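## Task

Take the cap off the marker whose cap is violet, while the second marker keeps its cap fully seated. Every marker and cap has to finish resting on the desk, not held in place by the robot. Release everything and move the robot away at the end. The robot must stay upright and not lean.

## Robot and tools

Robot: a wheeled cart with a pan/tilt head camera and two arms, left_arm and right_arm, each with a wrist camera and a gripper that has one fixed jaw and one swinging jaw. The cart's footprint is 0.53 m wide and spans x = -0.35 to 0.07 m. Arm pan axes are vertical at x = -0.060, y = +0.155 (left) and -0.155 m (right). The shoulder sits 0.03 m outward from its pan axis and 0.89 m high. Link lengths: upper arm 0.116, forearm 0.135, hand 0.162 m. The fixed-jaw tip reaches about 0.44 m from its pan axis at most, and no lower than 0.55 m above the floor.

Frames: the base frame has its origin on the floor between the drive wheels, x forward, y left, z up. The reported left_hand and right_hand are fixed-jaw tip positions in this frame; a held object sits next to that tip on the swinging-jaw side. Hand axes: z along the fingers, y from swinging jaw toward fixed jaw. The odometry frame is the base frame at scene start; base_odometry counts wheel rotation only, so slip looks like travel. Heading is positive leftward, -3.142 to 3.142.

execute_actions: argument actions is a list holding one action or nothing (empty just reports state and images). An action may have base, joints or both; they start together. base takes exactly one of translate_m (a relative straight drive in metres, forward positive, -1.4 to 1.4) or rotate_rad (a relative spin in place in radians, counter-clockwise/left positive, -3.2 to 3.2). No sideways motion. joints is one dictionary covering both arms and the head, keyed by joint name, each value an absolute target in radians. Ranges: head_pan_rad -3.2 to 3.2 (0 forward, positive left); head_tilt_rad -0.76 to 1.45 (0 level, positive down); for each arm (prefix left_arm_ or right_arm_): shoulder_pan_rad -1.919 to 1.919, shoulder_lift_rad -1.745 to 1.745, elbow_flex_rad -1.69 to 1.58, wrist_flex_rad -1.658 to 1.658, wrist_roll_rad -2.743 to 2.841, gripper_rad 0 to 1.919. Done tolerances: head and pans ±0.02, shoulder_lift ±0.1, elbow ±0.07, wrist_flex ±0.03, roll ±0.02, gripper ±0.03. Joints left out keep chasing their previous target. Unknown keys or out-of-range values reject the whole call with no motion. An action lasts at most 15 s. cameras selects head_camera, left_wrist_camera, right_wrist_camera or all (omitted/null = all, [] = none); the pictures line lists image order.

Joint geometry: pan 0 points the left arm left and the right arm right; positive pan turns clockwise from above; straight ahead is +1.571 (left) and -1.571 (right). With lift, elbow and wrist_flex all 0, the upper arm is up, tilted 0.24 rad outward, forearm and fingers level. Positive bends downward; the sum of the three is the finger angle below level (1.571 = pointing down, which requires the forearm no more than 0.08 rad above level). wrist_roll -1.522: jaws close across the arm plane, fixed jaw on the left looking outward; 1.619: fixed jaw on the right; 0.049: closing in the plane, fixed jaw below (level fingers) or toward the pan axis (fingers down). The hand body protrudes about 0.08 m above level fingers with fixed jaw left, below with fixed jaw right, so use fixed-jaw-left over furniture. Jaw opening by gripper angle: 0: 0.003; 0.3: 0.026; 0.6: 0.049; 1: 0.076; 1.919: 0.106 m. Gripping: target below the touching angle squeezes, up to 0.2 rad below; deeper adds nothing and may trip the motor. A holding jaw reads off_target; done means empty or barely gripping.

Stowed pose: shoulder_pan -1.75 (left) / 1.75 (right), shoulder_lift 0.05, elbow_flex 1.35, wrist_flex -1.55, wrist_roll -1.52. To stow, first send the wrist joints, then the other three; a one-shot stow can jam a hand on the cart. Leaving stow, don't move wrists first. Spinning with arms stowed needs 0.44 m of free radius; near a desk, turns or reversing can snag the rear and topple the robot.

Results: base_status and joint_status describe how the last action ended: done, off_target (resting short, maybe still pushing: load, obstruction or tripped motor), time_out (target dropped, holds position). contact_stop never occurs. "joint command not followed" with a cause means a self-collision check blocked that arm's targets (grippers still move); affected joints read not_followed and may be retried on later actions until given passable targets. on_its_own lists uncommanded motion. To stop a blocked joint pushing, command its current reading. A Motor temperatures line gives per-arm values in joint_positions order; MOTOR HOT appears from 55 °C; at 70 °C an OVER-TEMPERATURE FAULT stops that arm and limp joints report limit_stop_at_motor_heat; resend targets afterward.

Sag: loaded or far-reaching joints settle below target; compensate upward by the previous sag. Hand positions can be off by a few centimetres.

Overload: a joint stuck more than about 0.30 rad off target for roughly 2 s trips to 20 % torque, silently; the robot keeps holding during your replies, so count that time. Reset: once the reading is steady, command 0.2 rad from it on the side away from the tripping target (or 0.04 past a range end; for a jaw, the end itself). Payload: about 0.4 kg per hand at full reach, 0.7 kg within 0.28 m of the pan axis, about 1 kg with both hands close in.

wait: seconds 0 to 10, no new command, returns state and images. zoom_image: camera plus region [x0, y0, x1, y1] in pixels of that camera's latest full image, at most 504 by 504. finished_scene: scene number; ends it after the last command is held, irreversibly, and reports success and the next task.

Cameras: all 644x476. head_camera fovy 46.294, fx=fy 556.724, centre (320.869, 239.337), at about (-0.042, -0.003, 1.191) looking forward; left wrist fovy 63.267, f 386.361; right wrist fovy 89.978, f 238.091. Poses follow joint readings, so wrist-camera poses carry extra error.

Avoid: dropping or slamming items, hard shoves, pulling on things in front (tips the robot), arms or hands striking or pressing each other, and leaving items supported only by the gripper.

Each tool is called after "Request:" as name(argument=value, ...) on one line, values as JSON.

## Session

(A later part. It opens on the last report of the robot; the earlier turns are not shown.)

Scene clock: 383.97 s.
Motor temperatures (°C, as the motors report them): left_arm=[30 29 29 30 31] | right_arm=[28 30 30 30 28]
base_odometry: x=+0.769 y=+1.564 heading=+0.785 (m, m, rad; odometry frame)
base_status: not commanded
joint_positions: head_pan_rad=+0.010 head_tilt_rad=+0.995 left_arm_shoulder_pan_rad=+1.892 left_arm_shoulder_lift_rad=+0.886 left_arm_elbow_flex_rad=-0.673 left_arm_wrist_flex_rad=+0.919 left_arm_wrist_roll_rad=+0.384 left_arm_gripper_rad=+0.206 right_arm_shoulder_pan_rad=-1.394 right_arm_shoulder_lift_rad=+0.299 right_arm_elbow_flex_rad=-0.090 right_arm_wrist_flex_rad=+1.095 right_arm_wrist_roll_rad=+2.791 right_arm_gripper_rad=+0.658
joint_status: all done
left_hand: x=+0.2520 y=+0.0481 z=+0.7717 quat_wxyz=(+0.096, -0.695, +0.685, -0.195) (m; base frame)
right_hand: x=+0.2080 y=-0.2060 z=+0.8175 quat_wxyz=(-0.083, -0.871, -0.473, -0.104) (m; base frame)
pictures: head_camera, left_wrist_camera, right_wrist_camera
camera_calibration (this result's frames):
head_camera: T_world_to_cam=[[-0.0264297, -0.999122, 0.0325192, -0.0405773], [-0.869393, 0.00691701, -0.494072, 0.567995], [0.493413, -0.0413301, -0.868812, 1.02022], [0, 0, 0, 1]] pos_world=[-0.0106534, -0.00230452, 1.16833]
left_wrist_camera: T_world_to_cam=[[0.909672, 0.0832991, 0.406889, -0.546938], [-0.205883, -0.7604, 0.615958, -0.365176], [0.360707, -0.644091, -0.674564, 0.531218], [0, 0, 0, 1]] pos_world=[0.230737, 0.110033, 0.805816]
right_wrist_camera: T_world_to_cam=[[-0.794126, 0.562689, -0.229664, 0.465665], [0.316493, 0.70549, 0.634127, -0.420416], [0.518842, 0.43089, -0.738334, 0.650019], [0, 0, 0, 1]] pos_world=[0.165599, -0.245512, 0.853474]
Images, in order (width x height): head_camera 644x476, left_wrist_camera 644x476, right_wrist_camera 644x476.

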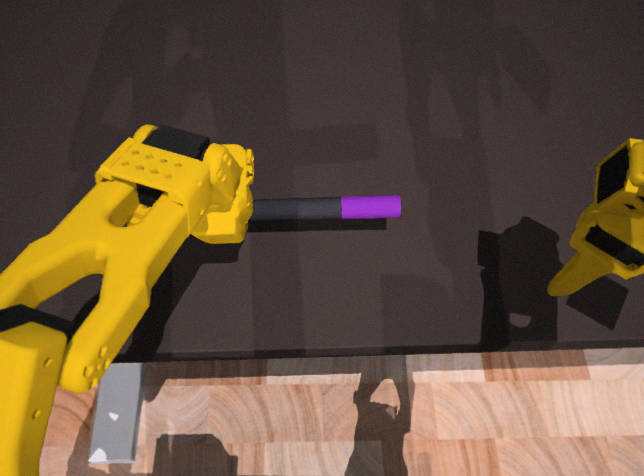

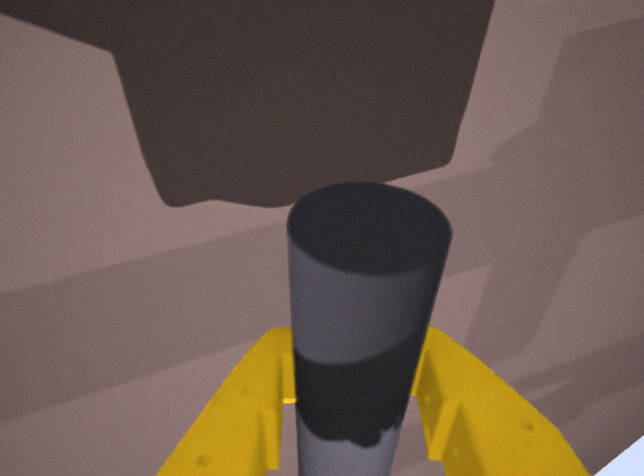

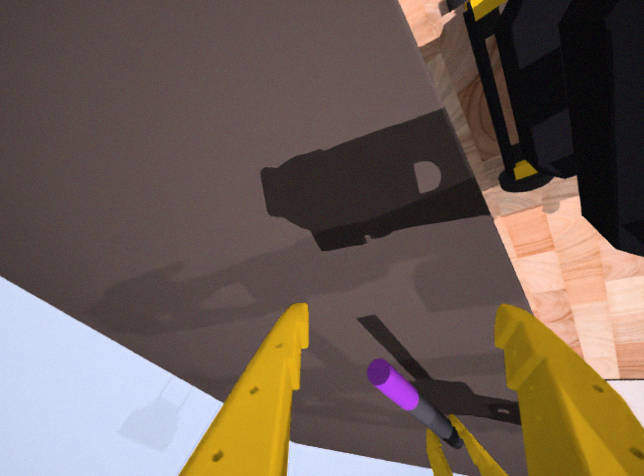

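Request:
execute_actions(actions=[{"joints": {"right_arm_shoulder_pan_rad": -1.68, "right_arm_shoulder_lift_rad": 0.45, "right_arm_elbow_flex_rad": -0.455, "right_arm_wrist_flex_rad": 1.238, "right_arm_wrist_roll_rad": 2.841}}], cameras=["head_camera", "right_wrist_camera"])

Scene clock: 414.77 s.
Motor temperatures (°C, as the motors report them): left_arm=[30 29 29 30 31] | right_arm=[28 30 30 30 28]
base_odometry: x=+0.769 y=+1.564 heading=+0.785 (m, m, rad; odometry frame)
base_status: not commanded
joint_positions: head_pan_rad=+0.010 head_tilt_rad=+0.995 left_arm_shoulder_pan_rad=+1.892 left_arm_shoulder_lift_rad=+0.886 left_arm_elbow_flex_rad=-0.673 left_arm_wrist_flex_rad=+0.919 left_arm_wrist_roll_rad=+0.384 left_arm_gripper_rad=+0.206 right_arm_shoulder_pan_rad=-1.673 right_arm_shoulder_lift_rad=+0.466 right_arm_elbow_flex_rad=-0.422 right_arm_wrist_flex_rad=+1.233 right_arm_wrist_roll_rad=+2.825 right_arm_gripper_rad=+0.658
joint_status: all done
joint sent to its limit — the command would take right_arm_wrist_roll_rad past its upper limit, so that joint was sent only as far as its limit.
left_hand: x=+0.2520 y=+0.0481 z=+0.7717 quat_wxyz=(+0.096, -0.695, +0.685, -0.195) (m; base frame)
right_hand: x=+0.2335 y=-0.1277 z=+0.8299 quat_wxyz=(-0.077, -0.785, -0.602, -0.125) (m; base frame)
pictures: head_camera, right_wrist_camera
camera_calibration (this result's frames):
head_camera: T_world_to_cam=[[-0.0264355, -0.999121, 0.0325192, -0.0405776], [-0.869393, 0.00692207, -0.494073, 0.567995], [0.493413, -0.041333, -0.868812, 1.02022], [0, 0, 0, 1]] pos_world=[-0.0106534, -0.00230473, 1.16833]
right_wrist_camera: T_world_to_cam=[[-0.921447, 0.290647, -0.2578, 0.463013], [0.0668998, 0.77236, 0.631652, -0.422698], [0.382702, 0.564786, -0.731133, 0.655076], [0, 0, 0, 1]] pos_world=[0.204222, -0.178076, 0.86531]
Images, in order (width x height): head_camera 644x476, right_wrist_camera 644x476.

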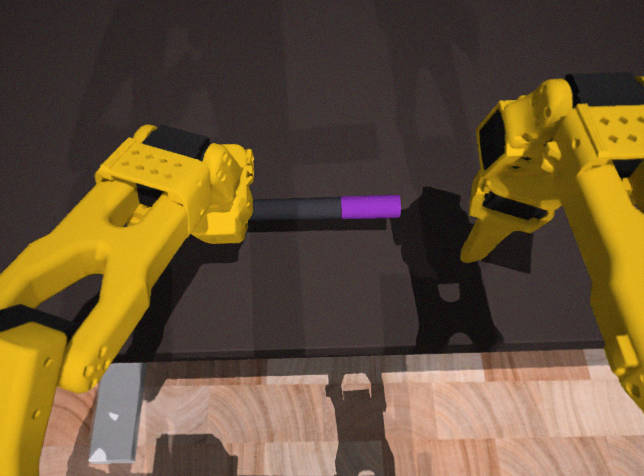

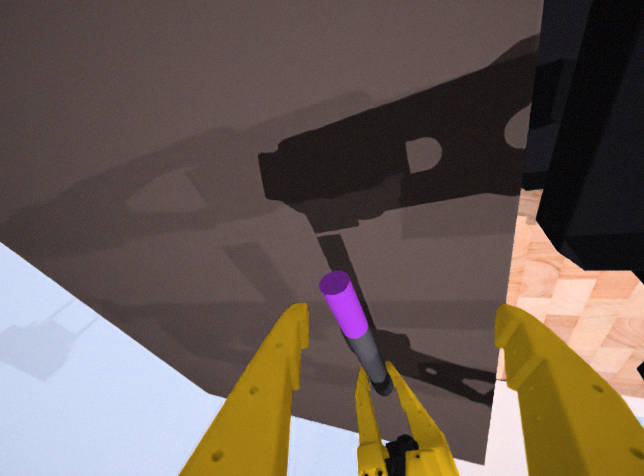

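Request:
zoom_image(camera="right_wrist_camera", region=[270, 240, 430, 400])

Request:
zoom_image(camera="head_camera", region=[230, 150, 560, 300])

Region (270, 240, 430, 400) of right_wrist_camera's 644x476 image, scaled by 3.150.

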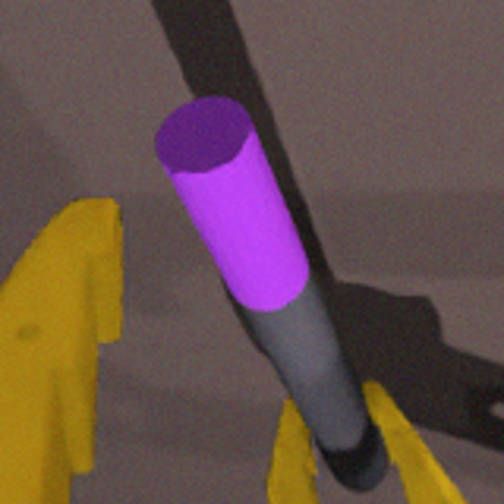

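Region (230, 150, 560, 300) of head_camera's 644x476 image, scaled by 1.527; it fills the top 229 rows of this view, and the rest is white.

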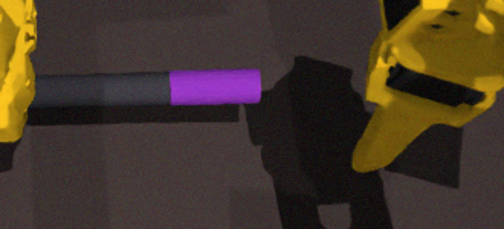

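Request:
execute_actions(actions=[{"joints": {"right_arm_shoulder_pan_rad": -1.885, "left_arm_wrist_roll_rad": 0.305}}], cameras=["head_camera", "right_wrist_camera"])

Scene clock: 478.60 s.
Motor temperatures (°C, as the motors report them): left_arm=[30 30 29 30 32] | right_arm=[28 30 31 30 28]
base_odometry: x=+0.769 y=+1.564 heading=+0.785 (m, m, rad; odometry frame)
base_status: not commanded
joint_positions: head_pan_rad=+0.010 head_tilt_rad=+0.995 left_arm_shoulder_pan_rad=+1.892 left_arm_shoulder_lift_rad=+0.886 left_arm_elbow_flex_rad=-0.673 left_arm_wrist_flex_rad=+0.919 left_arm_wrist_roll_rad=+0.315 left_arm_gripper_rad=+0.206 right_arm_shoulder_pan_rad=-1.879 right_arm_shoulder_lift_rad=+0.466 right_arm_elbow_flex_rad=-0.422 right_arm_wrist_flex_rad=+1.233 right_arm_wrist_roll_rad=+2.825 right_arm_gripper_rad=+0.658
joint_status: all done
left_hand: x=+0.2520 y=+0.0487 z=+0.7716 quat_wxyz=(+0.103, -0.671, +0.709, -0.192) (m; base frame)
right_hand: x=+0.2217 y=-0.0683 z=+0.8299 quat_wxyz=(-0.064, -0.719, -0.679, -0.132) (m; base frame)
pictures: head_camera, right_wrist_camera
camera_calibration (this result's frames):
head_camera: T_world_to_cam=[[-0.0264359, -0.999121, 0.0325192, -0.0405776], [-0.869393, 0.00692243, -0.494072, 0.567995], [0.493413, -0.0413332, -0.868812, 1.02022], [0, 0, 0, 1]] pos_world=[-0.0106534, -0.00230474, 1.16833]
right_wrist_camera: T_world_to_cam=[[-0.961372, 0.0964528, -0.2578, 0.430518], [-0.0921542, 0.769756, 0.631652, -0.432645], [0.259367, 0.63101, -0.731133, 0.65794], [0, 0, 0, 1]] pos_world=[0.203369, -0.12366, 0.86531]
Images, in order (width x height): head_camera 644x476, right_wrist_camera 644x476.

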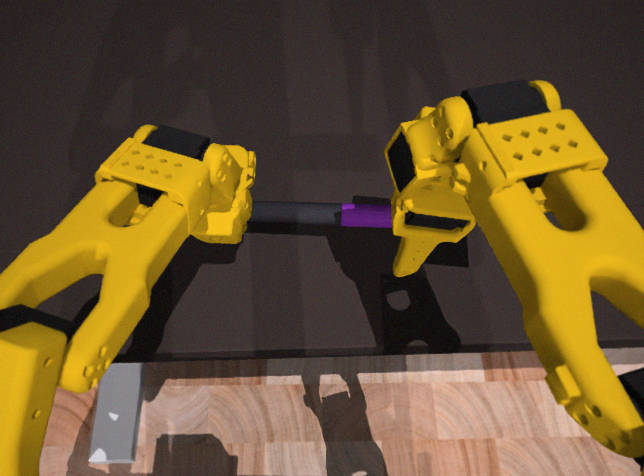

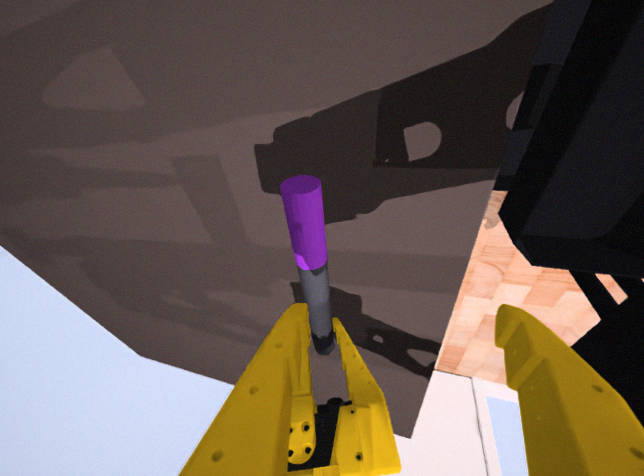

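Request:
execute_actions(actions=[])

Scene clock: 490.53 s.
Motor temperatures (°C, as the motors report them): left_arm=[30 30 29 30 32] | right_arm=[28 30 31 30 28]
base_odometry: x=+0.769 y=+1.564 heading=+0.785 (m, m, rad; odometry frame)
base_status: not commanded
joint_positions: head_pan_rad=+0.010 head_tilt_rad=+0.995 left_arm_shoulder_pan_rad=+1.892 left_arm_shoulder_lift_rad=+0.886 left_arm_elbow_flex_rad=-0.673 left_arm_wrist_flex_rad=+0.919 left_arm_wrist_roll_rad=+0.315 left_arm_gripper_rad=+0.206 right_arm_shoulder_pan_rad=-1.879 right_arm_shoulder_lift_rad=+0.466 right_arm_elbow_flex_rad=-0.422 right_arm_wrist_flex_rad=+1.233 right_arm_wrist_roll_rad=+2.825 right_arm_gripper_rad=+0.658
joint_status: all done
left_hand: x=+0.2520 y=+0.0487 z=+0.7716 quat_wxyz=(+0.103, -0.671, +0.709, -0.192) (m; base frame)
right_hand: x=+0.2217 y=-0.0683 z=+0.8299 quat_wxyz=(-0.064, -0.719, -0.679, -0.132) (m; base frame)
pictures: head_camera, left_wrist_camera, right_wrist_camera
camera_calibration (this result's frames):
head_camera: T_world_to_cam=[[-0.0264358, -0.999121, 0.0325192, -0.0405776], [-0.869393, 0.00692234, -0.494072, 0.567995], [0.493413, -0.0413332, -0.868812, 1.02022], [0, 0, 0, 1]] pos_world=[-0.0106534, -0.00230474, 1.16833]
left_wrist_camera: T_world_to_cam=[[0.908929, 0.0149912, 0.416681, -0.551007], [-0.259079, -0.762708, 0.592583, -0.333159], [0.326689, -0.64657, -0.689363, 0.551625], [0, 0, 0, 1]] pos_world=[0.234302, 0.110821, 0.807289]
right_wrist_camera: T_world_to_cam=[[-0.961372, 0.0964528, -0.2578, 0.430518], [-0.0921542, 0.769756, 0.631652, -0.432645], [0.259367, 0.63101, -0.731133, 0.65794], [0, 0, 0, 1]] pos_world=[0.203369, -0.12366, 0.86531]
Images, in order (width x height): head_camera 644x476, left_wrist_camera 644x476, right_wrist_camera 644x476.

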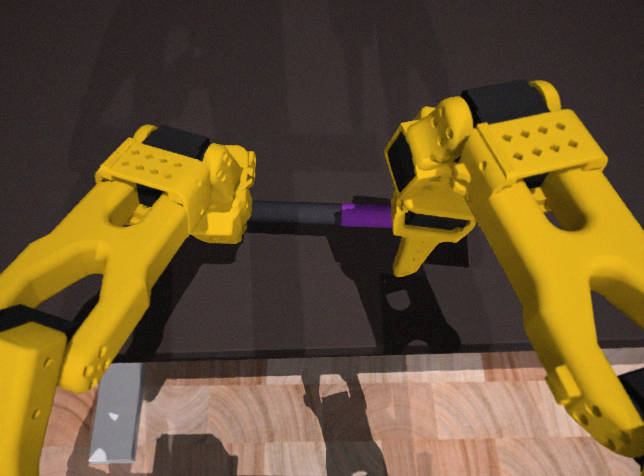

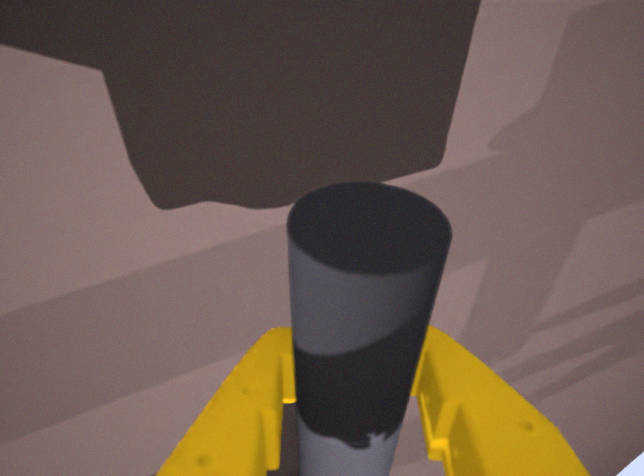

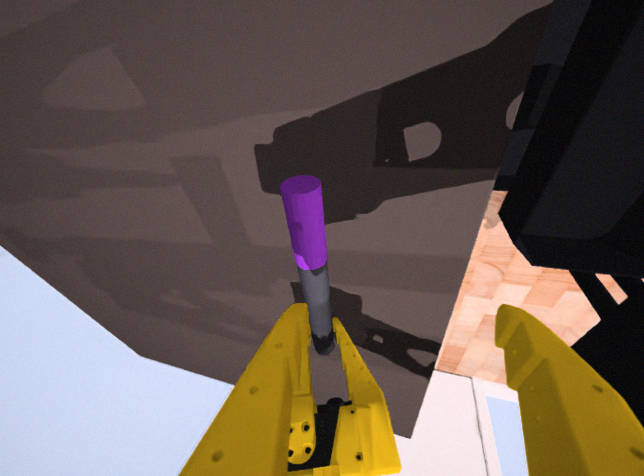

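Request:
zoom_image(camera="right_wrist_camera", region=[220, 150, 420, 350])

Request:
zoom_image(camera="head_camera", region=[200, 80, 520, 320])

Region (220, 150, 420, 350) of right_wrist_camera's 644x476 image, scaled by 2.520.

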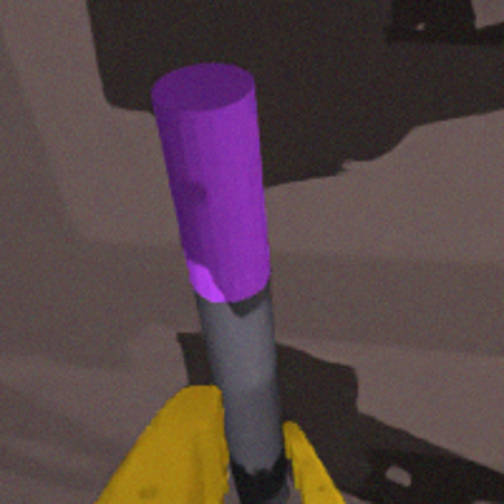

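Region (200, 80, 520, 320) of head_camera's 644x476 image, scaled by 1.575; it fills the top 378 rows of this view, and the rest is white.

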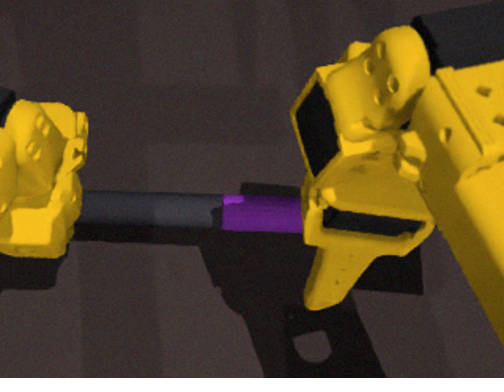

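Request:
execute_actions(actions=[{"joints": {"right_arm_shoulder_pan_rad": -1.895, "right_arm_shoulder_lift_rad": 0.61, "right_arm_elbow_flex_rad": -0.46, "right_arm_wrist_flex_rad": 0.958}}], cameras=["head_camera", "right_wrist_camera"])

Scene clock: 588.90 s.
Motor temperatures (°C, as the motors report them): left_arm=[30 31 30 30 32] | right_arm=[28 30 31 30 28]
base_odometry: x=+0.769 y=+1.564 heading=+0.785 (m, m, rad; odometry frame)
base_status: not commanded
joint_positions: head_pan_rad=+0.010 head_tilt_rad=+0.995 left_arm_shoulder_pan_rad=+1.892 left_arm_shoulder_lift_rad=+0.886 left_arm_elbow_flex_rad=-0.673 left_arm_wrist_flex_rad=+0.919 left_arm_wrist_roll_rad=+0.315 left_arm_gripper_rad=+0.206 right_arm_shoulder_pan_rad=-1.888 right_arm_shoulder_lift_rad=+0.630 right_arm_elbow_flex_rad=-0.429 right_arm_wrist_flex_rad=+0.969 right_arm_wrist_roll_rad=+2.825 right_arm_gripper_rad=+0.658
joint_status: all done
left_hand: x=+0.2520 y=+0.0487 z=+0.7716 quat_wxyz=(+0.103, -0.671, +0.709, -0.192) (m; base frame)
right_hand: x=+0.2468 y=-0.0573 z=+0.8016 quat_wxyz=(-0.085, -0.709, -0.676, -0.180) (m; base frame)
pictures: head_camera, right_wrist_camera
camera_calibration (this result's frames):
head_camera: T_world_to_cam=[[-0.026436, -0.999121, 0.0325192, -0.0405776], [-0.869393, 0.0069225, -0.494072, 0.567995], [0.493413, -0.0413333, -0.868812, 1.02022], [0, 0, 0, 1]] pos_world=[-0.0106534, -0.00230475, 1.16833]
right_wrist_camera: T_world_to_cam=[[-0.931625, 0.0976394, -0.35006, 0.512987], [-0.163414, 0.747816, 0.643481, -0.414181], [0.32461, 0.656687, -0.680728, 0.568742], [0, 0, 0, 1]] pos_world=[0.225609, -0.113842, 0.833253]
Images, in order (width x height): head_camera 644x476, right_wrist_camera 644x476.

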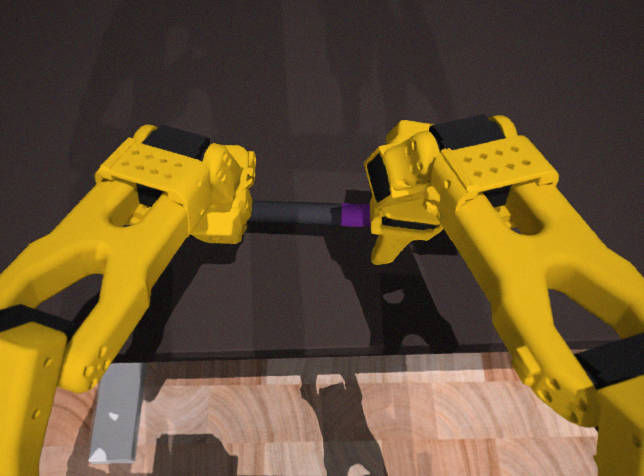

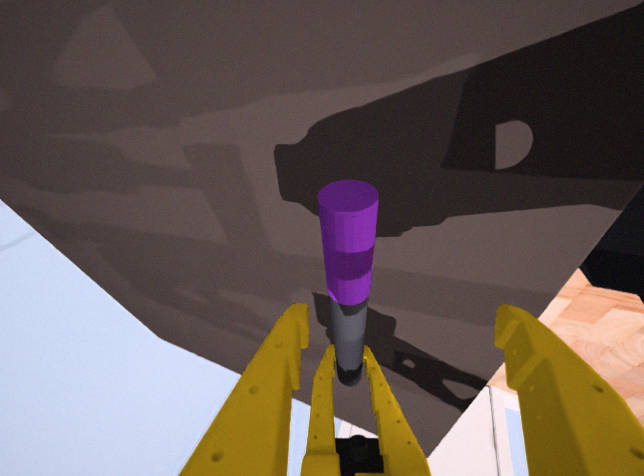

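Request:
zoom_image(camera="right_wrist_camera", region=[250, 150, 450, 350])

Region (250, 150, 450, 350) of right_wrist_camera's 644x476 image, scaled by 2.520.

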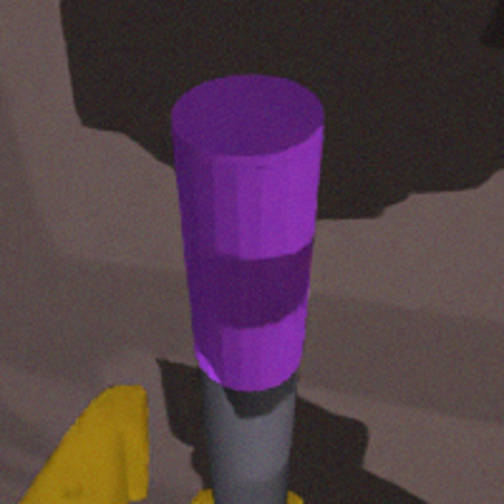

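Request:
execute_actions(actions=[{"joints": {"right_arm_shoulder_lift_rad": 0.879, "right_arm_elbow_flex_rad": -0.69, "right_arm_wrist_flex_rad": 0.916}}], cameras=["head_camera", "right_wrist_camera"])

Scene clock: 610.23 s.
Motor temperatures (°C, as the motors report them): left_arm=[30 31 30 30 32] | right_arm=[28 30 31 30 28]
base_odometry: x=+0.769 y=+1.564 heading=+0.785 (m, m, rad; odometry frame)
base_status: not commanded
joint_positions: head_pan_rad=+0.010 head_tilt_rad=+0.995 left_arm_shoulder_pan_rad=+1.892 left_arm_shoulder_lift_rad=+0.886 left_arm_elbow_flex_rad=-0.673 left_arm_wrist_flex_rad=+0.919 left_arm_wrist_roll_rad=+0.315 left_arm_gripper_rad=+0.206 right_arm_shoulder_pan_rad=-1.888 right_arm_shoulder_lift_rad=+0.902 right_arm_elbow_flex_rad=-0.657 right_arm_wrist_flex_rad=+0.926 right_arm_wrist_roll_rad=+2.825 right_arm_gripper_rad=+0.658
joint_status: all done
left_hand: x=+0.2520 y=+0.0487 z=+0.7716 quat_wxyz=(+0.103, -0.671, +0.709, -0.192) (m; base frame)
right_hand: x=+0.2617 y=-0.0524 z=+0.7694 quat_wxyz=(-0.085, -0.709, -0.676, -0.180) (m; base frame)
pictures: head_camera, right_wrist_camera
camera_calibration (this result's frames):
head_camera: T_world_to_cam=[[-0.0264358, -0.999121, 0.0325192, -0.0405776], [-0.869393, 0.00692239, -0.494073, 0.567995], [0.493413, -0.0413332, -0.868812, 1.02022], [0, 0, 0, 1]] pos_world=[-0.0106534, -0.00230474, 1.16833]
right_wrist_camera: T_world_to_cam=[[-0.931625, 0.0976394, -0.35006, 0.51506], [-0.163414, 0.747816, 0.643481, -0.394626], [0.32461, 0.656687, -0.680728, 0.538737], [0, 0, 0, 1]] pos_world=[0.240476, -0.108964, 0.80097]
Images, in order (width x height): head_camera 644x476, right_wrist_camera 644x476.

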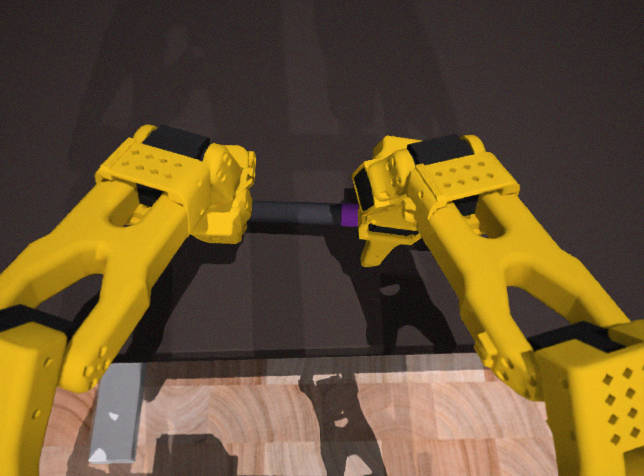

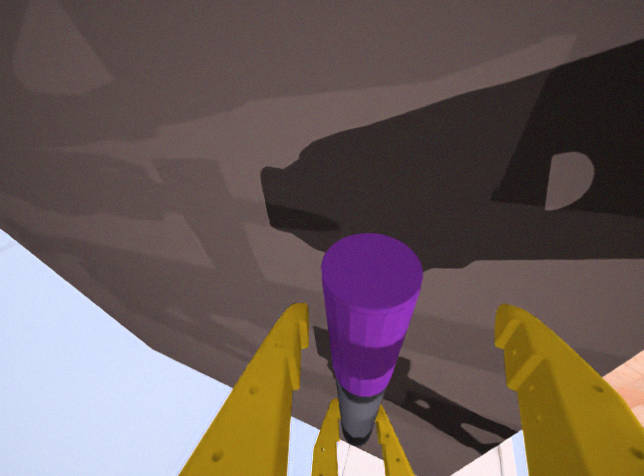

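Request:
zoom_image(camera="right_wrist_camera", region=[260, 200, 500, 440])

Region (260, 200, 500, 440) of right_wrist_camera's 644x476 image, scaled by 2.100.

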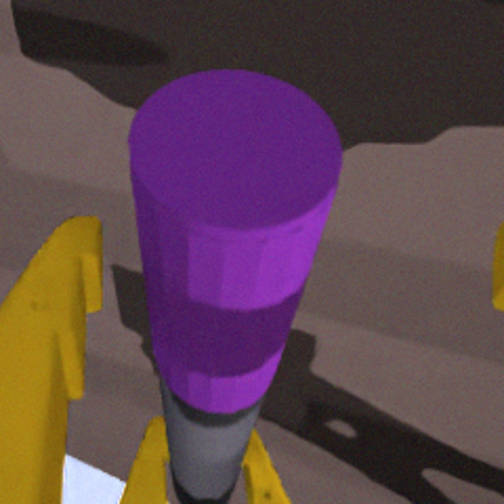

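Request:
execute_actions(actions=[{"joints": {"right_arm_shoulder_lift_rad": 0.915, "right_arm_elbow_flex_rad": -0.724, "right_arm_gripper_rad": 0.37}}], cameras=["head_camera", "right_wrist_camera"])

Scene clock: 622.93 s.
Motor temperatures (°C, as the motors report them): left_arm=[30 31 30 30 32] | right_arm=[28 30 31 30 28]
base_odometry: x=+0.769 y=+1.564 heading=+0.785 (m, m, rad; odometry frame)
base_status: not commanded
joint_positions: head_pan_rad=+0.010 head_tilt_rad=+0.995 left_arm_shoulder_pan_rad=+1.892 left_arm_shoulder_lift_rad=+0.886 left_arm_elbow_flex_rad=-0.673 left_arm_wrist_flex_rad=+0.919 left_arm_wrist_roll_rad=+0.315 left_arm_gripper_rad=+0.206 right_arm_shoulder_pan_rad=-1.888 right_arm_shoulder_lift_rad=+0.938 right_arm_elbow_flex_rad=-0.691 right_arm_wrist_flex_rad=+0.926 right_arm_wrist_roll_rad=+2.825 right_arm_gripper_rad=+0.379
joint_status: all done
left_hand: x=+0.2520 y=+0.0487 z=+0.7716 quat_wxyz=(+0.103, -0.671, +0.709, -0.192) (m; base frame)
right_hand: x=+0.2628 y=-0.0520 z=+0.7648 quat_wxyz=(-0.085, -0.710, -0.676, -0.178) (m; base frame)
pictures: head_camera, right_wrist_camera
camera_calibration (this result's frames):
head_camera: T_world_to_cam=[[-0.026436, -0.999121, 0.0325192, -0.0405776], [-0.869393, 0.00692255, -0.494073, 0.567995], [0.493413, -0.0413333, -0.868812, 1.02022], [0, 0, 0, 1]] pos_world=[-0.0106534, -0.00230475, 1.16833]
right_wrist_camera: T_world_to_cam=[[-0.932641, 0.0973058, -0.347436, 0.512706], [-0.161539, 0.748431, 0.643239, -0.392072], [0.322623, 0.656035, -0.682299, 0.536741], [0, 0, 0, 1]] pos_world=[0.24167, -0.108572, 0.796546]
Images, in order (width x height): head_camera 644x476, right_wrist_camera 644x476.

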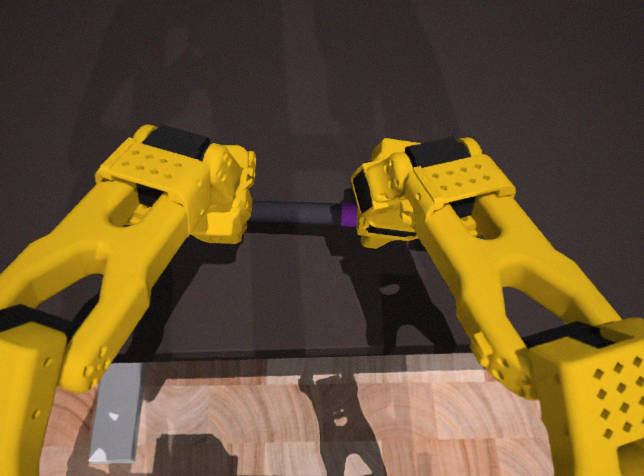

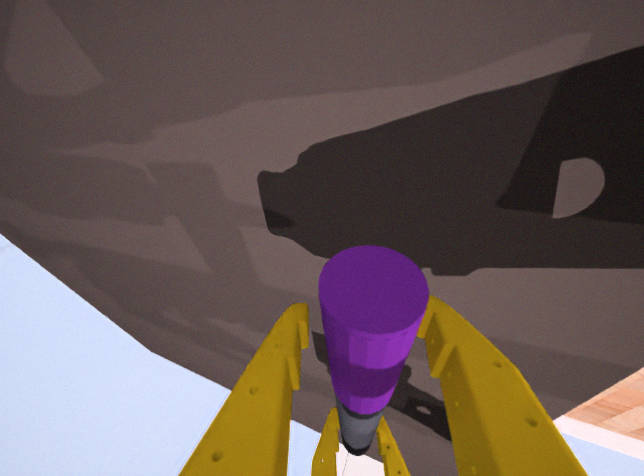

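Request:
execute_actions(actions=[{"joints": {"right_arm_gripper_rad": 0.04, "left_arm_gripper_rad": 0.02}}], cameras=["head_camera", "right_wrist_camera"])

Scene clock: 625.87 s.
Motor temperatures (°C, as the motors report them): left_arm=[30 31 30 30 32] | right_arm=[28 30 31 30 28]
base_odometry: x=+0.769 y=+1.564 heading=+0.785 (m, m, rad; odometry frame)
base_status: not commanded
joint_positions: head_pan_rad=+0.010 head_tilt_rad=+0.995 left_arm_shoulder_pan_rad=+1.892 left_arm_shoulder_lift_rad=+0.881 left_arm_elbow_flex_rad=-0.682 left_arm_wrist_flex_rad=+0.911 left_arm_wrist_roll_rad=+0.315 left_arm_gripper_rad=+0.204 right_arm_shoulder_pan_rad=-1.891 right_arm_shoulder_lift_rad=+0.946 right_arm_elbow_flex_rad=-0.691 right_arm_wrist_flex_rad=+0.926 right_arm_wrist_roll_rad=+2.827 right_arm_gripper_rad=+0.165
joint_status: left_arm_gripper_rad off_target (ended at +0.204, target +0.020); right_arm_gripper_rad off_target (ended at +0.165, target +0.040)
left_hand: x=+0.2551 y=+0.0476 z=+0.7753 quat_wxyz=(+0.108, -0.669, +0.707, -0.201) (m; base frame)
right_hand: x=+0.2615 y=-0.0513 z=+0.7625 quat_wxyz=(-0.083, -0.709, -0.678, -0.175) (m; base frame)
pictures: head_camera, right_wrist_camera
camera_calibration (this result's frames):
head_camera: T_world_to_cam=[[-0.0264596, -0.999121, 0.0325192, -0.0405787], [-0.869393, 0.00694308, -0.494072, 0.567995], [0.493412, -0.0413449, -0.868812, 1.02022], [0, 0, 0, 1]] pos_world=[-0.0106535, -0.00230561, 1.16833]
right_wrist_camera: T_world_to_cam=[[-0.93551, 0.0920974, -0.341085, 0.506278], [-0.160335, 0.749613, 0.642163, -0.390707], [0.314823, 0.655438, -0.686504, 0.540304], [0, 0, 0, 1]] pos_world=[0.240884, -0.107884, 0.794502]
Images, in order (width x height): head_camera 644x476, right_wrist_camera 644x476.

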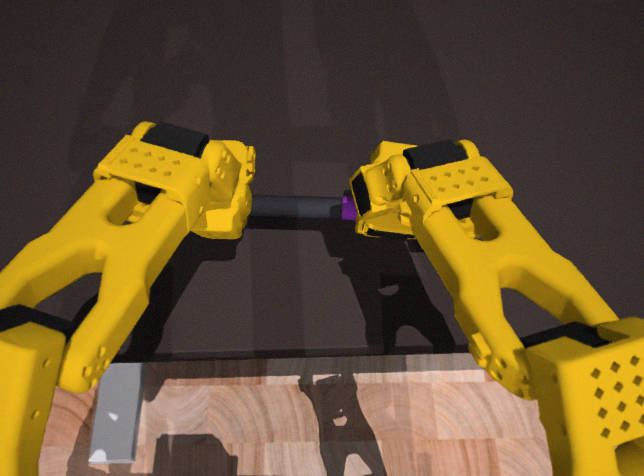

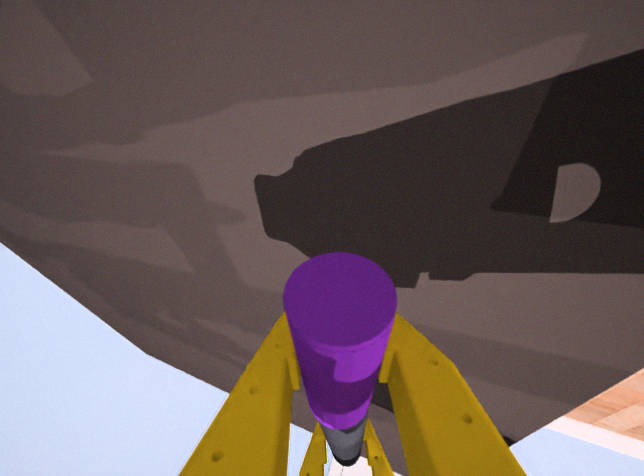

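Request:
execute_actions(actions=[{"joints": {"right_arm_gripper_rad": 0.0, "left_arm_gripper_rad": 0.01, "left_arm_shoulder_pan_rad": 1.83, "right_arm_shoulder_pan_rad": -1.83}}], cameras=["head_camera", "right_wrist_camera"])

Scene clock: 641.43 s.
Motor temperatures (°C, as the motors report them): left_arm=[30 32 30 30 32] | right_arm=[28 30 31 30 28]
base_odometry: x=+0.769 y=+1.564 heading=+0.785 (m, m, rad; odometry frame)
base_status: not commanded
joint_positions: head_pan_rad=+0.010 head_tilt_rad=+0.995 left_arm_shoulder_pan_rad=+1.876 left_arm_shoulder_lift_rad=+0.881 left_arm_elbow_flex_rad=-0.682 left_arm_wrist_flex_rad=+0.911 left_arm_wrist_roll_rad=+0.315 left_arm_gripper_rad=+0.204 right_arm_shoulder_pan_rad=-1.885 right_arm_shoulder_lift_rad=+0.946 right_arm_elbow_flex_rad=-0.694 right_arm_wrist_flex_rad=+0.923 right_arm_wrist_roll_rad=+2.827 right_arm_gripper_rad=+0.163
joint_status: left_arm_shoulder_pan_rad off_target (ended at +1.877, target +1.830); left_arm_gripper_rad off_target (ended at +0.204, target +0.010); right_arm_shoulder_pan_rad off_target (ended at -1.885, target -1.830); right_arm_gripper_rad off_target (ended at +0.163, target +0.000)
left_hand: x=+0.2567 y=+0.0525 z=+0.7753 quat_wxyz=(+0.109, -0.675, +0.702, -0.200) (m; base frame)
right_hand: x=+0.2631 y=-0.0530 z=+0.7633 quat_wxyz=(-0.085, -0.710, -0.676, -0.177) (m; base frame)
pictures: head_camera, right_wrist_camera
camera_calibration (this result's frames):
head_camera: T_world_to_cam=[[-0.0264595, -0.999121, 0.0325192, -0.0405787], [-0.869393, 0.00694295, -0.494072, 0.567995], [0.493412, -0.0413449, -0.868812, 1.02022], [0, 0, 0, 1]] pos_world=[-0.0106535, -0.0023056, 1.16833]
right_wrist_camera: T_world_to_cam=[[-0.932921, 0.0984872, -0.346349, 0.511851], [-0.159482, 0.749365, 0.642665, -0.390353], [0.322836, 0.654792, -0.683392, 0.536955], [0, 0, 0, 1]] pos_world=[0.241914, -0.109488, 0.795096]
Images, in order (width x height): head_camera 644x476, right_wrist_camera 644x476.

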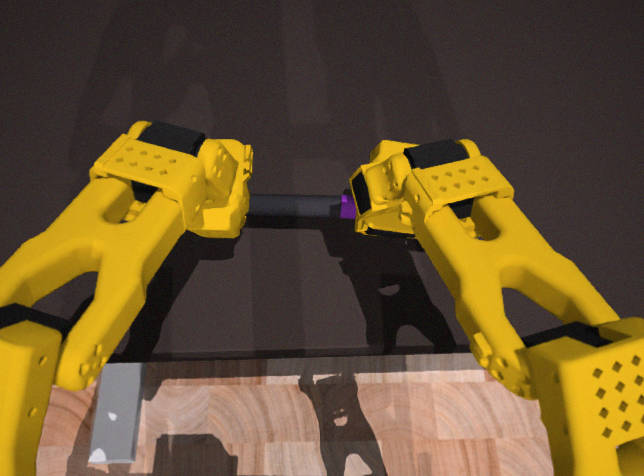

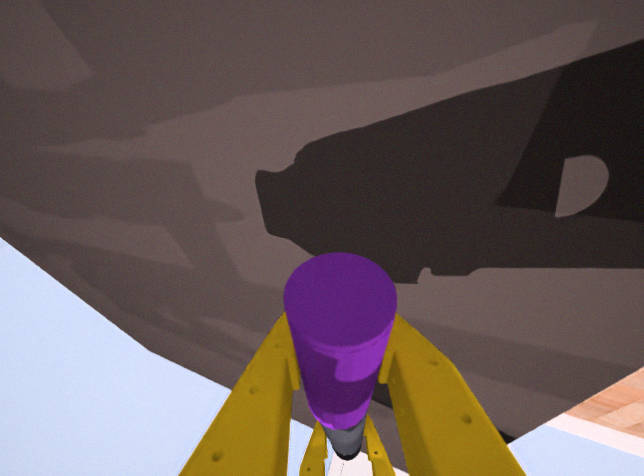

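Request:
execute_actions(actions=[{"joints": {"left_arm_shoulder_pan_rad": 1.76, "right_arm_shoulder_pan_rad": -1.765}}], cameras=["head_camera", "right_wrist_camera"])

Scene clock: 643.80 s.
Motor temperatures (°C, as the motors report them): left_arm=[30 32 30 30 32] | right_arm=[28 30 31 30 28]
base_odometry: x=+0.769 y=+1.564 heading=+0.785 (m, m, rad; odometry frame)
base_status: not commanded
joint_positions: head_pan_rad=+0.010 head_tilt_rad=+0.995 left_arm_shoulder_pan_rad=+1.769 left_arm_shoulder_lift_rad=+0.881 left_arm_elbow_flex_rad=-0.682 left_arm_wrist_flex_rad=+0.910 left_arm_wrist_roll_rad=+0.315 left_arm_gripper_rad=+0.204 right_arm_shoulder_pan_rad=-1.770 right_arm_shoulder_lift_rad=+0.946 right_arm_elbow_flex_rad=-0.695 right_arm_wrist_flex_rad=+0.923 right_arm_wrist_roll_rad=+2.827 right_arm_gripper_rad=+0.163
joint_status: all done
left_hand: x=+0.2661 y=+0.0870 z=+0.7754 quat_wxyz=(+0.120, -0.711, +0.665, -0.195) (m; base frame)
right_hand: x=+0.2729 y=-0.0907 z=+0.7636 quat_wxyz=(-0.095, -0.748, -0.634, -0.173) (m; base frame)
pictures: head_camera, right_wrist_camera
camera_calibration (this result's frames):
head_camera: T_world_to_cam=[[-0.0264615, -0.999121, 0.0325192, -0.0405788], [-0.869393, 0.00694471, -0.494072, 0.567994], [0.493412, -0.0413459, -0.868813, 1.02022], [0, 0, 0, 1]] pos_world=[-0.0106535, -0.00230567, 1.16833]
right_wrist_camera: T_world_to_cam=[[-0.914926, 0.205036, -0.347664, 0.530603], [-0.0733705, 0.762524, 0.642786, -0.383124], [0.396896, 0.61361, -0.68261, 0.534138], [0, 0, 0, 1]] pos_world=[0.245356, -0.144404, 0.795346]
Images, in order (width x height): head_camera 644x476, right_wrist_camera 644x476.

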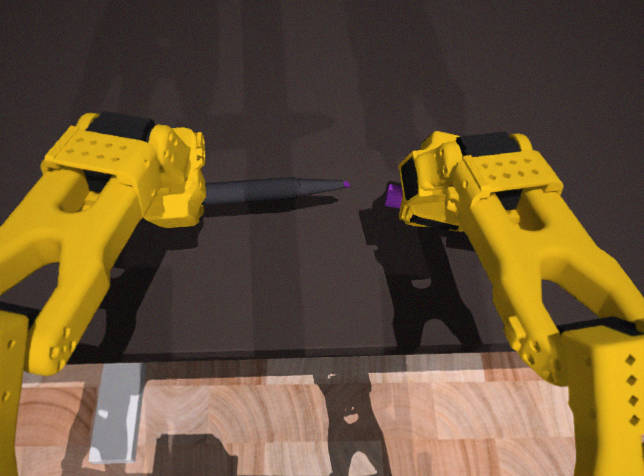

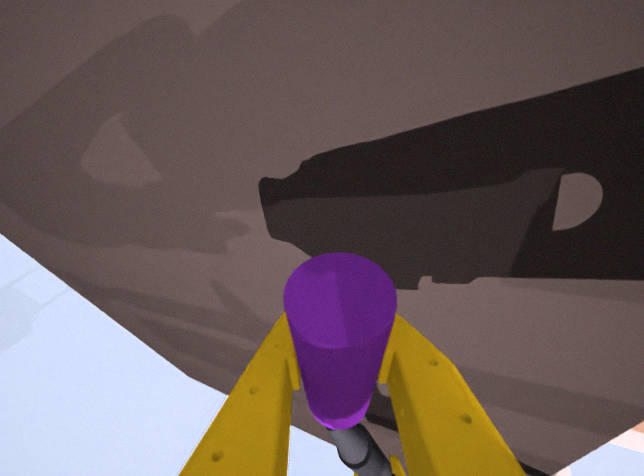

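Request:
execute_actions(actions=[{"joints": {"left_arm_shoulder_lift_rad": 0.958, "left_arm_elbow_flex_rad": -0.575, "left_arm_wrist_flex_rad": 0.668, "right_arm_shoulder_pan_rad": -1.70, "right_arm_shoulder_lift_rad": 0.958, "right_arm_elbow_flex_rad": -0.545, "right_arm_wrist_flex_rad": 0.828}}])

Scene clock: 680.60 s.
Motor temperatures (°C, as the motors report them): left_arm=[30 32 30 30 32] | right_arm=[29 31 31 30 28]
base_odometry: x=+0.769 y=+1.564 heading=+0.785 (m, m, rad; odometry frame)
base_status: not commanded
joint_positions: head_pan_rad=+0.010 head_tilt_rad=+0.995 left_arm_shoulder_pan_rad=+1.767 left_arm_shoulder_lift_rad=+0.985 left_arm_elbow_flex_rad=-0.573 left_arm_wrist_flex_rad=+0.683 left_arm_wrist_roll_rad=+0.315 left_arm_gripper_rad=+0.204 right_arm_shoulder_pan_rad=-1.705 right_arm_shoulder_lift_rad=+0.983 right_arm_elbow_flex_rad=-0.542 right_arm_wrist_flex_rad=+0.837 right_arm_wrist_roll_rad=+2.827 right_arm_gripper_rad=+0.163
joint_status: all done
left_hand: x=+0.2653 y=+0.0877 z=+0.7374 quat_wxyz=(+0.124, -0.711, +0.663, -0.201) (m; base frame)
right_hand: x=+0.2549 y=-0.1152 z=+0.7288 quat_wxyz=(-0.075, -0.775, -0.615, -0.126) (m; base frame)
pictures: head_camera, left_wrist_camera, right_wrist_camera
camera_calibration (this result's frames):
head_camera: T_world_to_cam=[[-0.0264626, -0.999121, 0.0325197, -0.0405794], [-0.869399, 0.00694596, -0.494061, 0.567982], [0.493401, -0.0413467, -0.868819, 1.02023], [0, 0, 0, 1]] pos_world=[-0.0106533, -0.00230573, 1.16833]
left_wrist_camera: T_world_to_cam=[[0.884453, 0.130632, 0.447972, -0.576137], [-0.183944, -0.784675, 0.591988, -0.297283], [0.428845, -0.605987, -0.669979, 0.503961], [0, 0, 0, 1]] pos_world=[0.238762, 0.147386, 0.771724]
right_wrist_camera: T_world_to_cam=[[-0.931087, 0.259286, -0.256608, 0.450983], [0.0417741, 0.774584, 0.63109, -0.362827], [0.362397, 0.57688, -0.732036, 0.573142], [0, 0, 0, 1]] pos_world=[0.227357, -0.166528, 0.764263]
Images, in order (width x height): head_camera 644x476, left_wrist_camera 644x476, right_wrist_camera 644x476.

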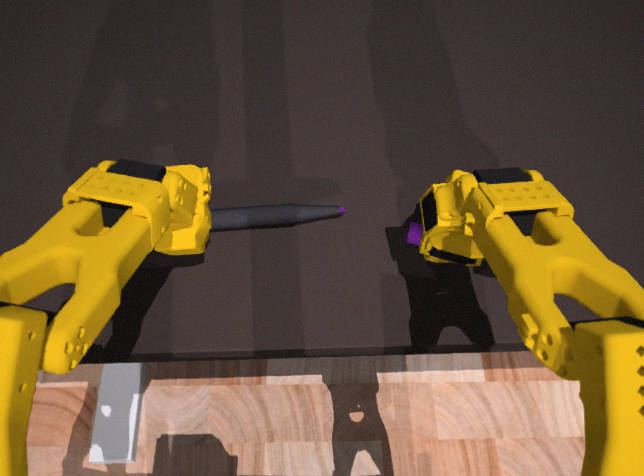

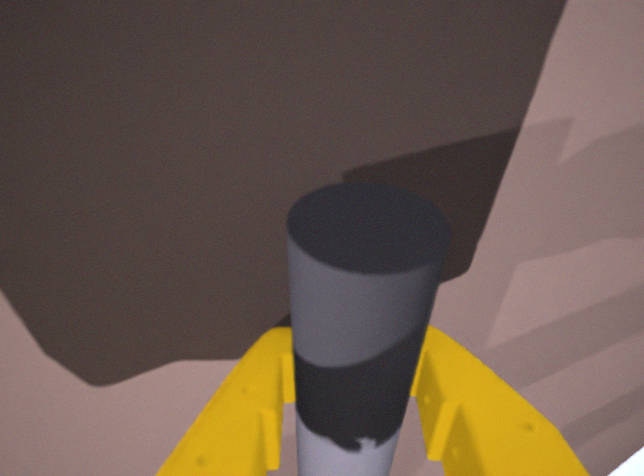

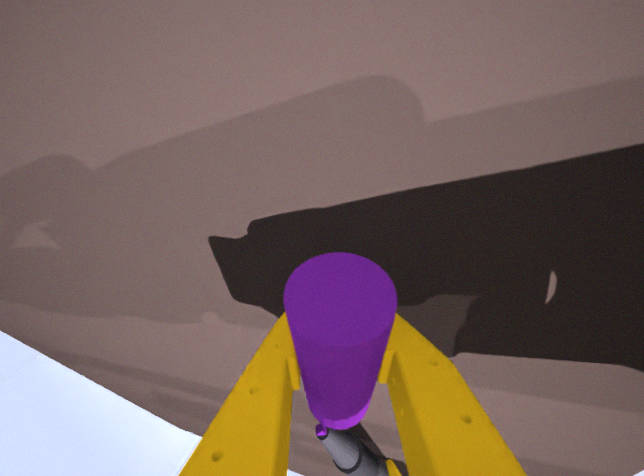

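Request:
execute_actions(actions=[{"joints": {"left_arm_elbow_flex_rad": -0.552, "right_arm_elbow_flex_rad": -0.524}}], cameras=["head_camera"])

Scene clock: 686.60 s.
Motor temperatures (°C, as the motors report them): left_arm=[30 32 30 30 32] | right_arm=[29 31 31 30 28]
base_odometry: x=+0.769 y=+1.564 heading=+0.785 (m, m, rad; odometry frame)
base_status: not commanded
joint_positions: head_pan_rad=+0.010 head_tilt_rad=+0.995 left_arm_shoulder_pan_rad=+1.767 left_arm_shoulder_lift_rad=+0.984 left_arm_elbow_flex_rad=-0.561 left_arm_wrist_flex_rad=+0.673 left_arm_wrist_roll_rad=+0.315 left_arm_gripper_rad=+0.204 right_arm_shoulder_pan_rad=-1.705 right_arm_shoulder_lift_rad=+0.983 right_arm_elbow_flex_rad=-0.530 right_arm_wrist_flex_rad=+0.831 right_arm_wrist_roll_rad=+2.827 right_arm_gripper_rad=+0.163
joint_status: all done
left_hand: x=+0.2645 y=+0.0878 z=+0.7362 quat_wxyz=(+0.124, -0.711, +0.663, -0.200) (m; base frame)
right_hand: x=+0.2533 y=-0.1154 z=+0.7269 quat_wxyz=(-0.073, -0.775, -0.615, -0.123) (m; base frame)
pictures: head_camera
camera_calibration (this result's frames):
head_camera: T_world_to_cam=[[-0.0264625, -0.999121, 0.0325197, -0.0405794], [-0.869399, 0.00694584, -0.494061, 0.567982], [0.493401, -0.0413467, -0.868819, 1.02023], [0, 0, 0, 1]] pos_world=[-0.0106533, -0.00230572, 1.16833]
Images, in order (width x height): head_camera 644x476.

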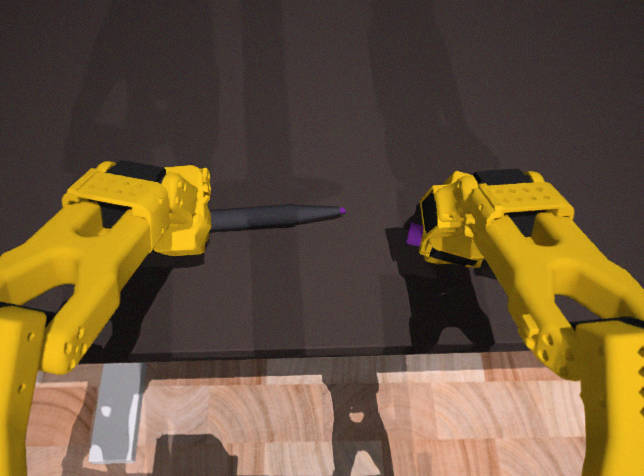

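Request:
execute_actions(actions=[{"joints": {"left_arm_gripper_rad": 0.5, "right_arm_gripper_rad": 0.45, "right_arm_elbow_flex_rad": -0.565}}])

Scene clock: 699.80 s.
Motor temperatures (°C, as the motors report them): left_arm=[30 32 30 30 32] | right_arm=[29 31 31 30 28]
base_odometry: x=+0.769 y=+1.564 heading=+0.785 (m, m, rad; odometry frame)
base_status: not commanded
joint_positions: head_pan_rad=+0.010 head_tilt_rad=+0.995 left_arm_shoulder_pan_rad=+1.767 left_arm_shoulder_lift_rad=+0.984 left_arm_elbow_flex_rad=-0.561 left_arm_wrist_flex_rad=+0.673 left_arm_wrist_roll_rad=+0.315 left_arm_gripper_rad=+0.491 right_arm_shoulder_pan_rad=-1.702 right_arm_shoulder_lift_rad=+0.977 right_arm_elbow_flex_rad=-0.561 right_arm_wrist_flex_rad=+0.829 right_arm_wrist_roll_rad=+2.827 right_arm_gripper_rad=+0.436
joint_status: all done
left_hand: x=+0.2645 y=+0.0878 z=+0.7362 quat_wxyz=(+0.124, -0.711, +0.663, -0.200) (m; base frame)
right_hand: x=+0.2608 y=-0.1154 z=+0.7343 quat_wxyz=(-0.083, -0.774, -0.612, -0.139) (m; base frame)
pictures: head_camera, left_wrist_camera, right_wrist_camera
camera_calibration (this result's frames):
head_camera: T_world_to_cam=[[-0.0264623, -0.999121, 0.0325197, -0.0405794], [-0.869399, 0.0069457, -0.494061, 0.567982], [0.493401, -0.0413466, -0.868819, 1.02023], [0, 0, 0, 1]] pos_world=[-0.0106533, -0.00230572, 1.16833]
left_wrist_camera: T_world_to_cam=[[0.885126, 0.130498, 0.44668, -0.574088], [-0.183054, -0.784852, 0.592029, -0.296796], [0.427836, -0.605786, -0.670805, 0.504402], [0, 0, 0, 1]] pos_world=[0.238009, 0.147536, 0.770501]
right_wrist_camera: T_world_to_cam=[[-0.921637, 0.263284, -0.285073, 0.476884], [0.0239248, 0.771778, 0.635442, -0.36528], [0.387315, 0.578826, -0.717598, 0.55828], [0, 0, 0, 1]] pos_world=[0.232023, -0.166788, 0.768682]
Images, in order (width x height): head_camera 644x476, left_wrist_camera 644x476, right_wrist_camera 644x476.

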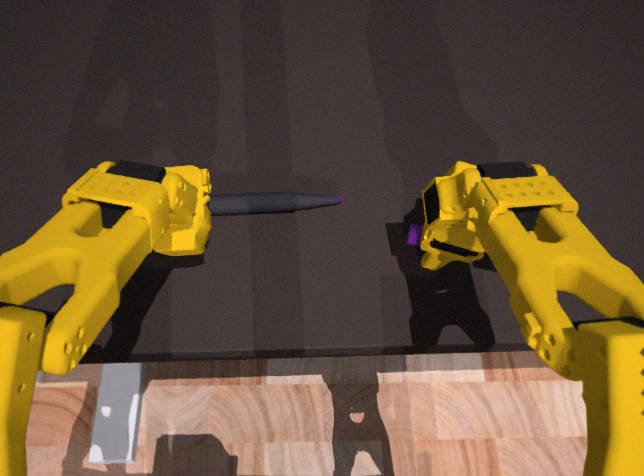

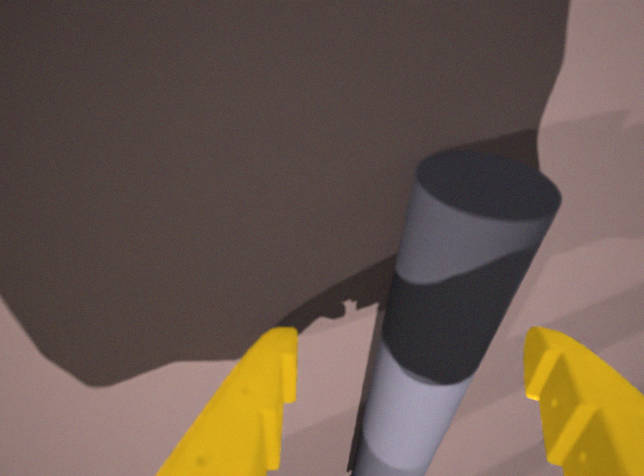

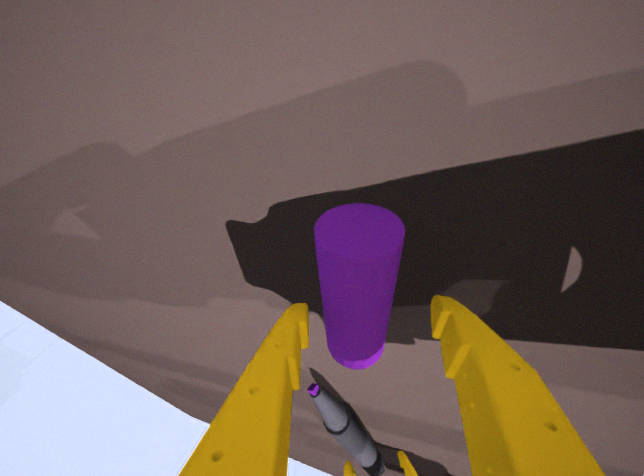

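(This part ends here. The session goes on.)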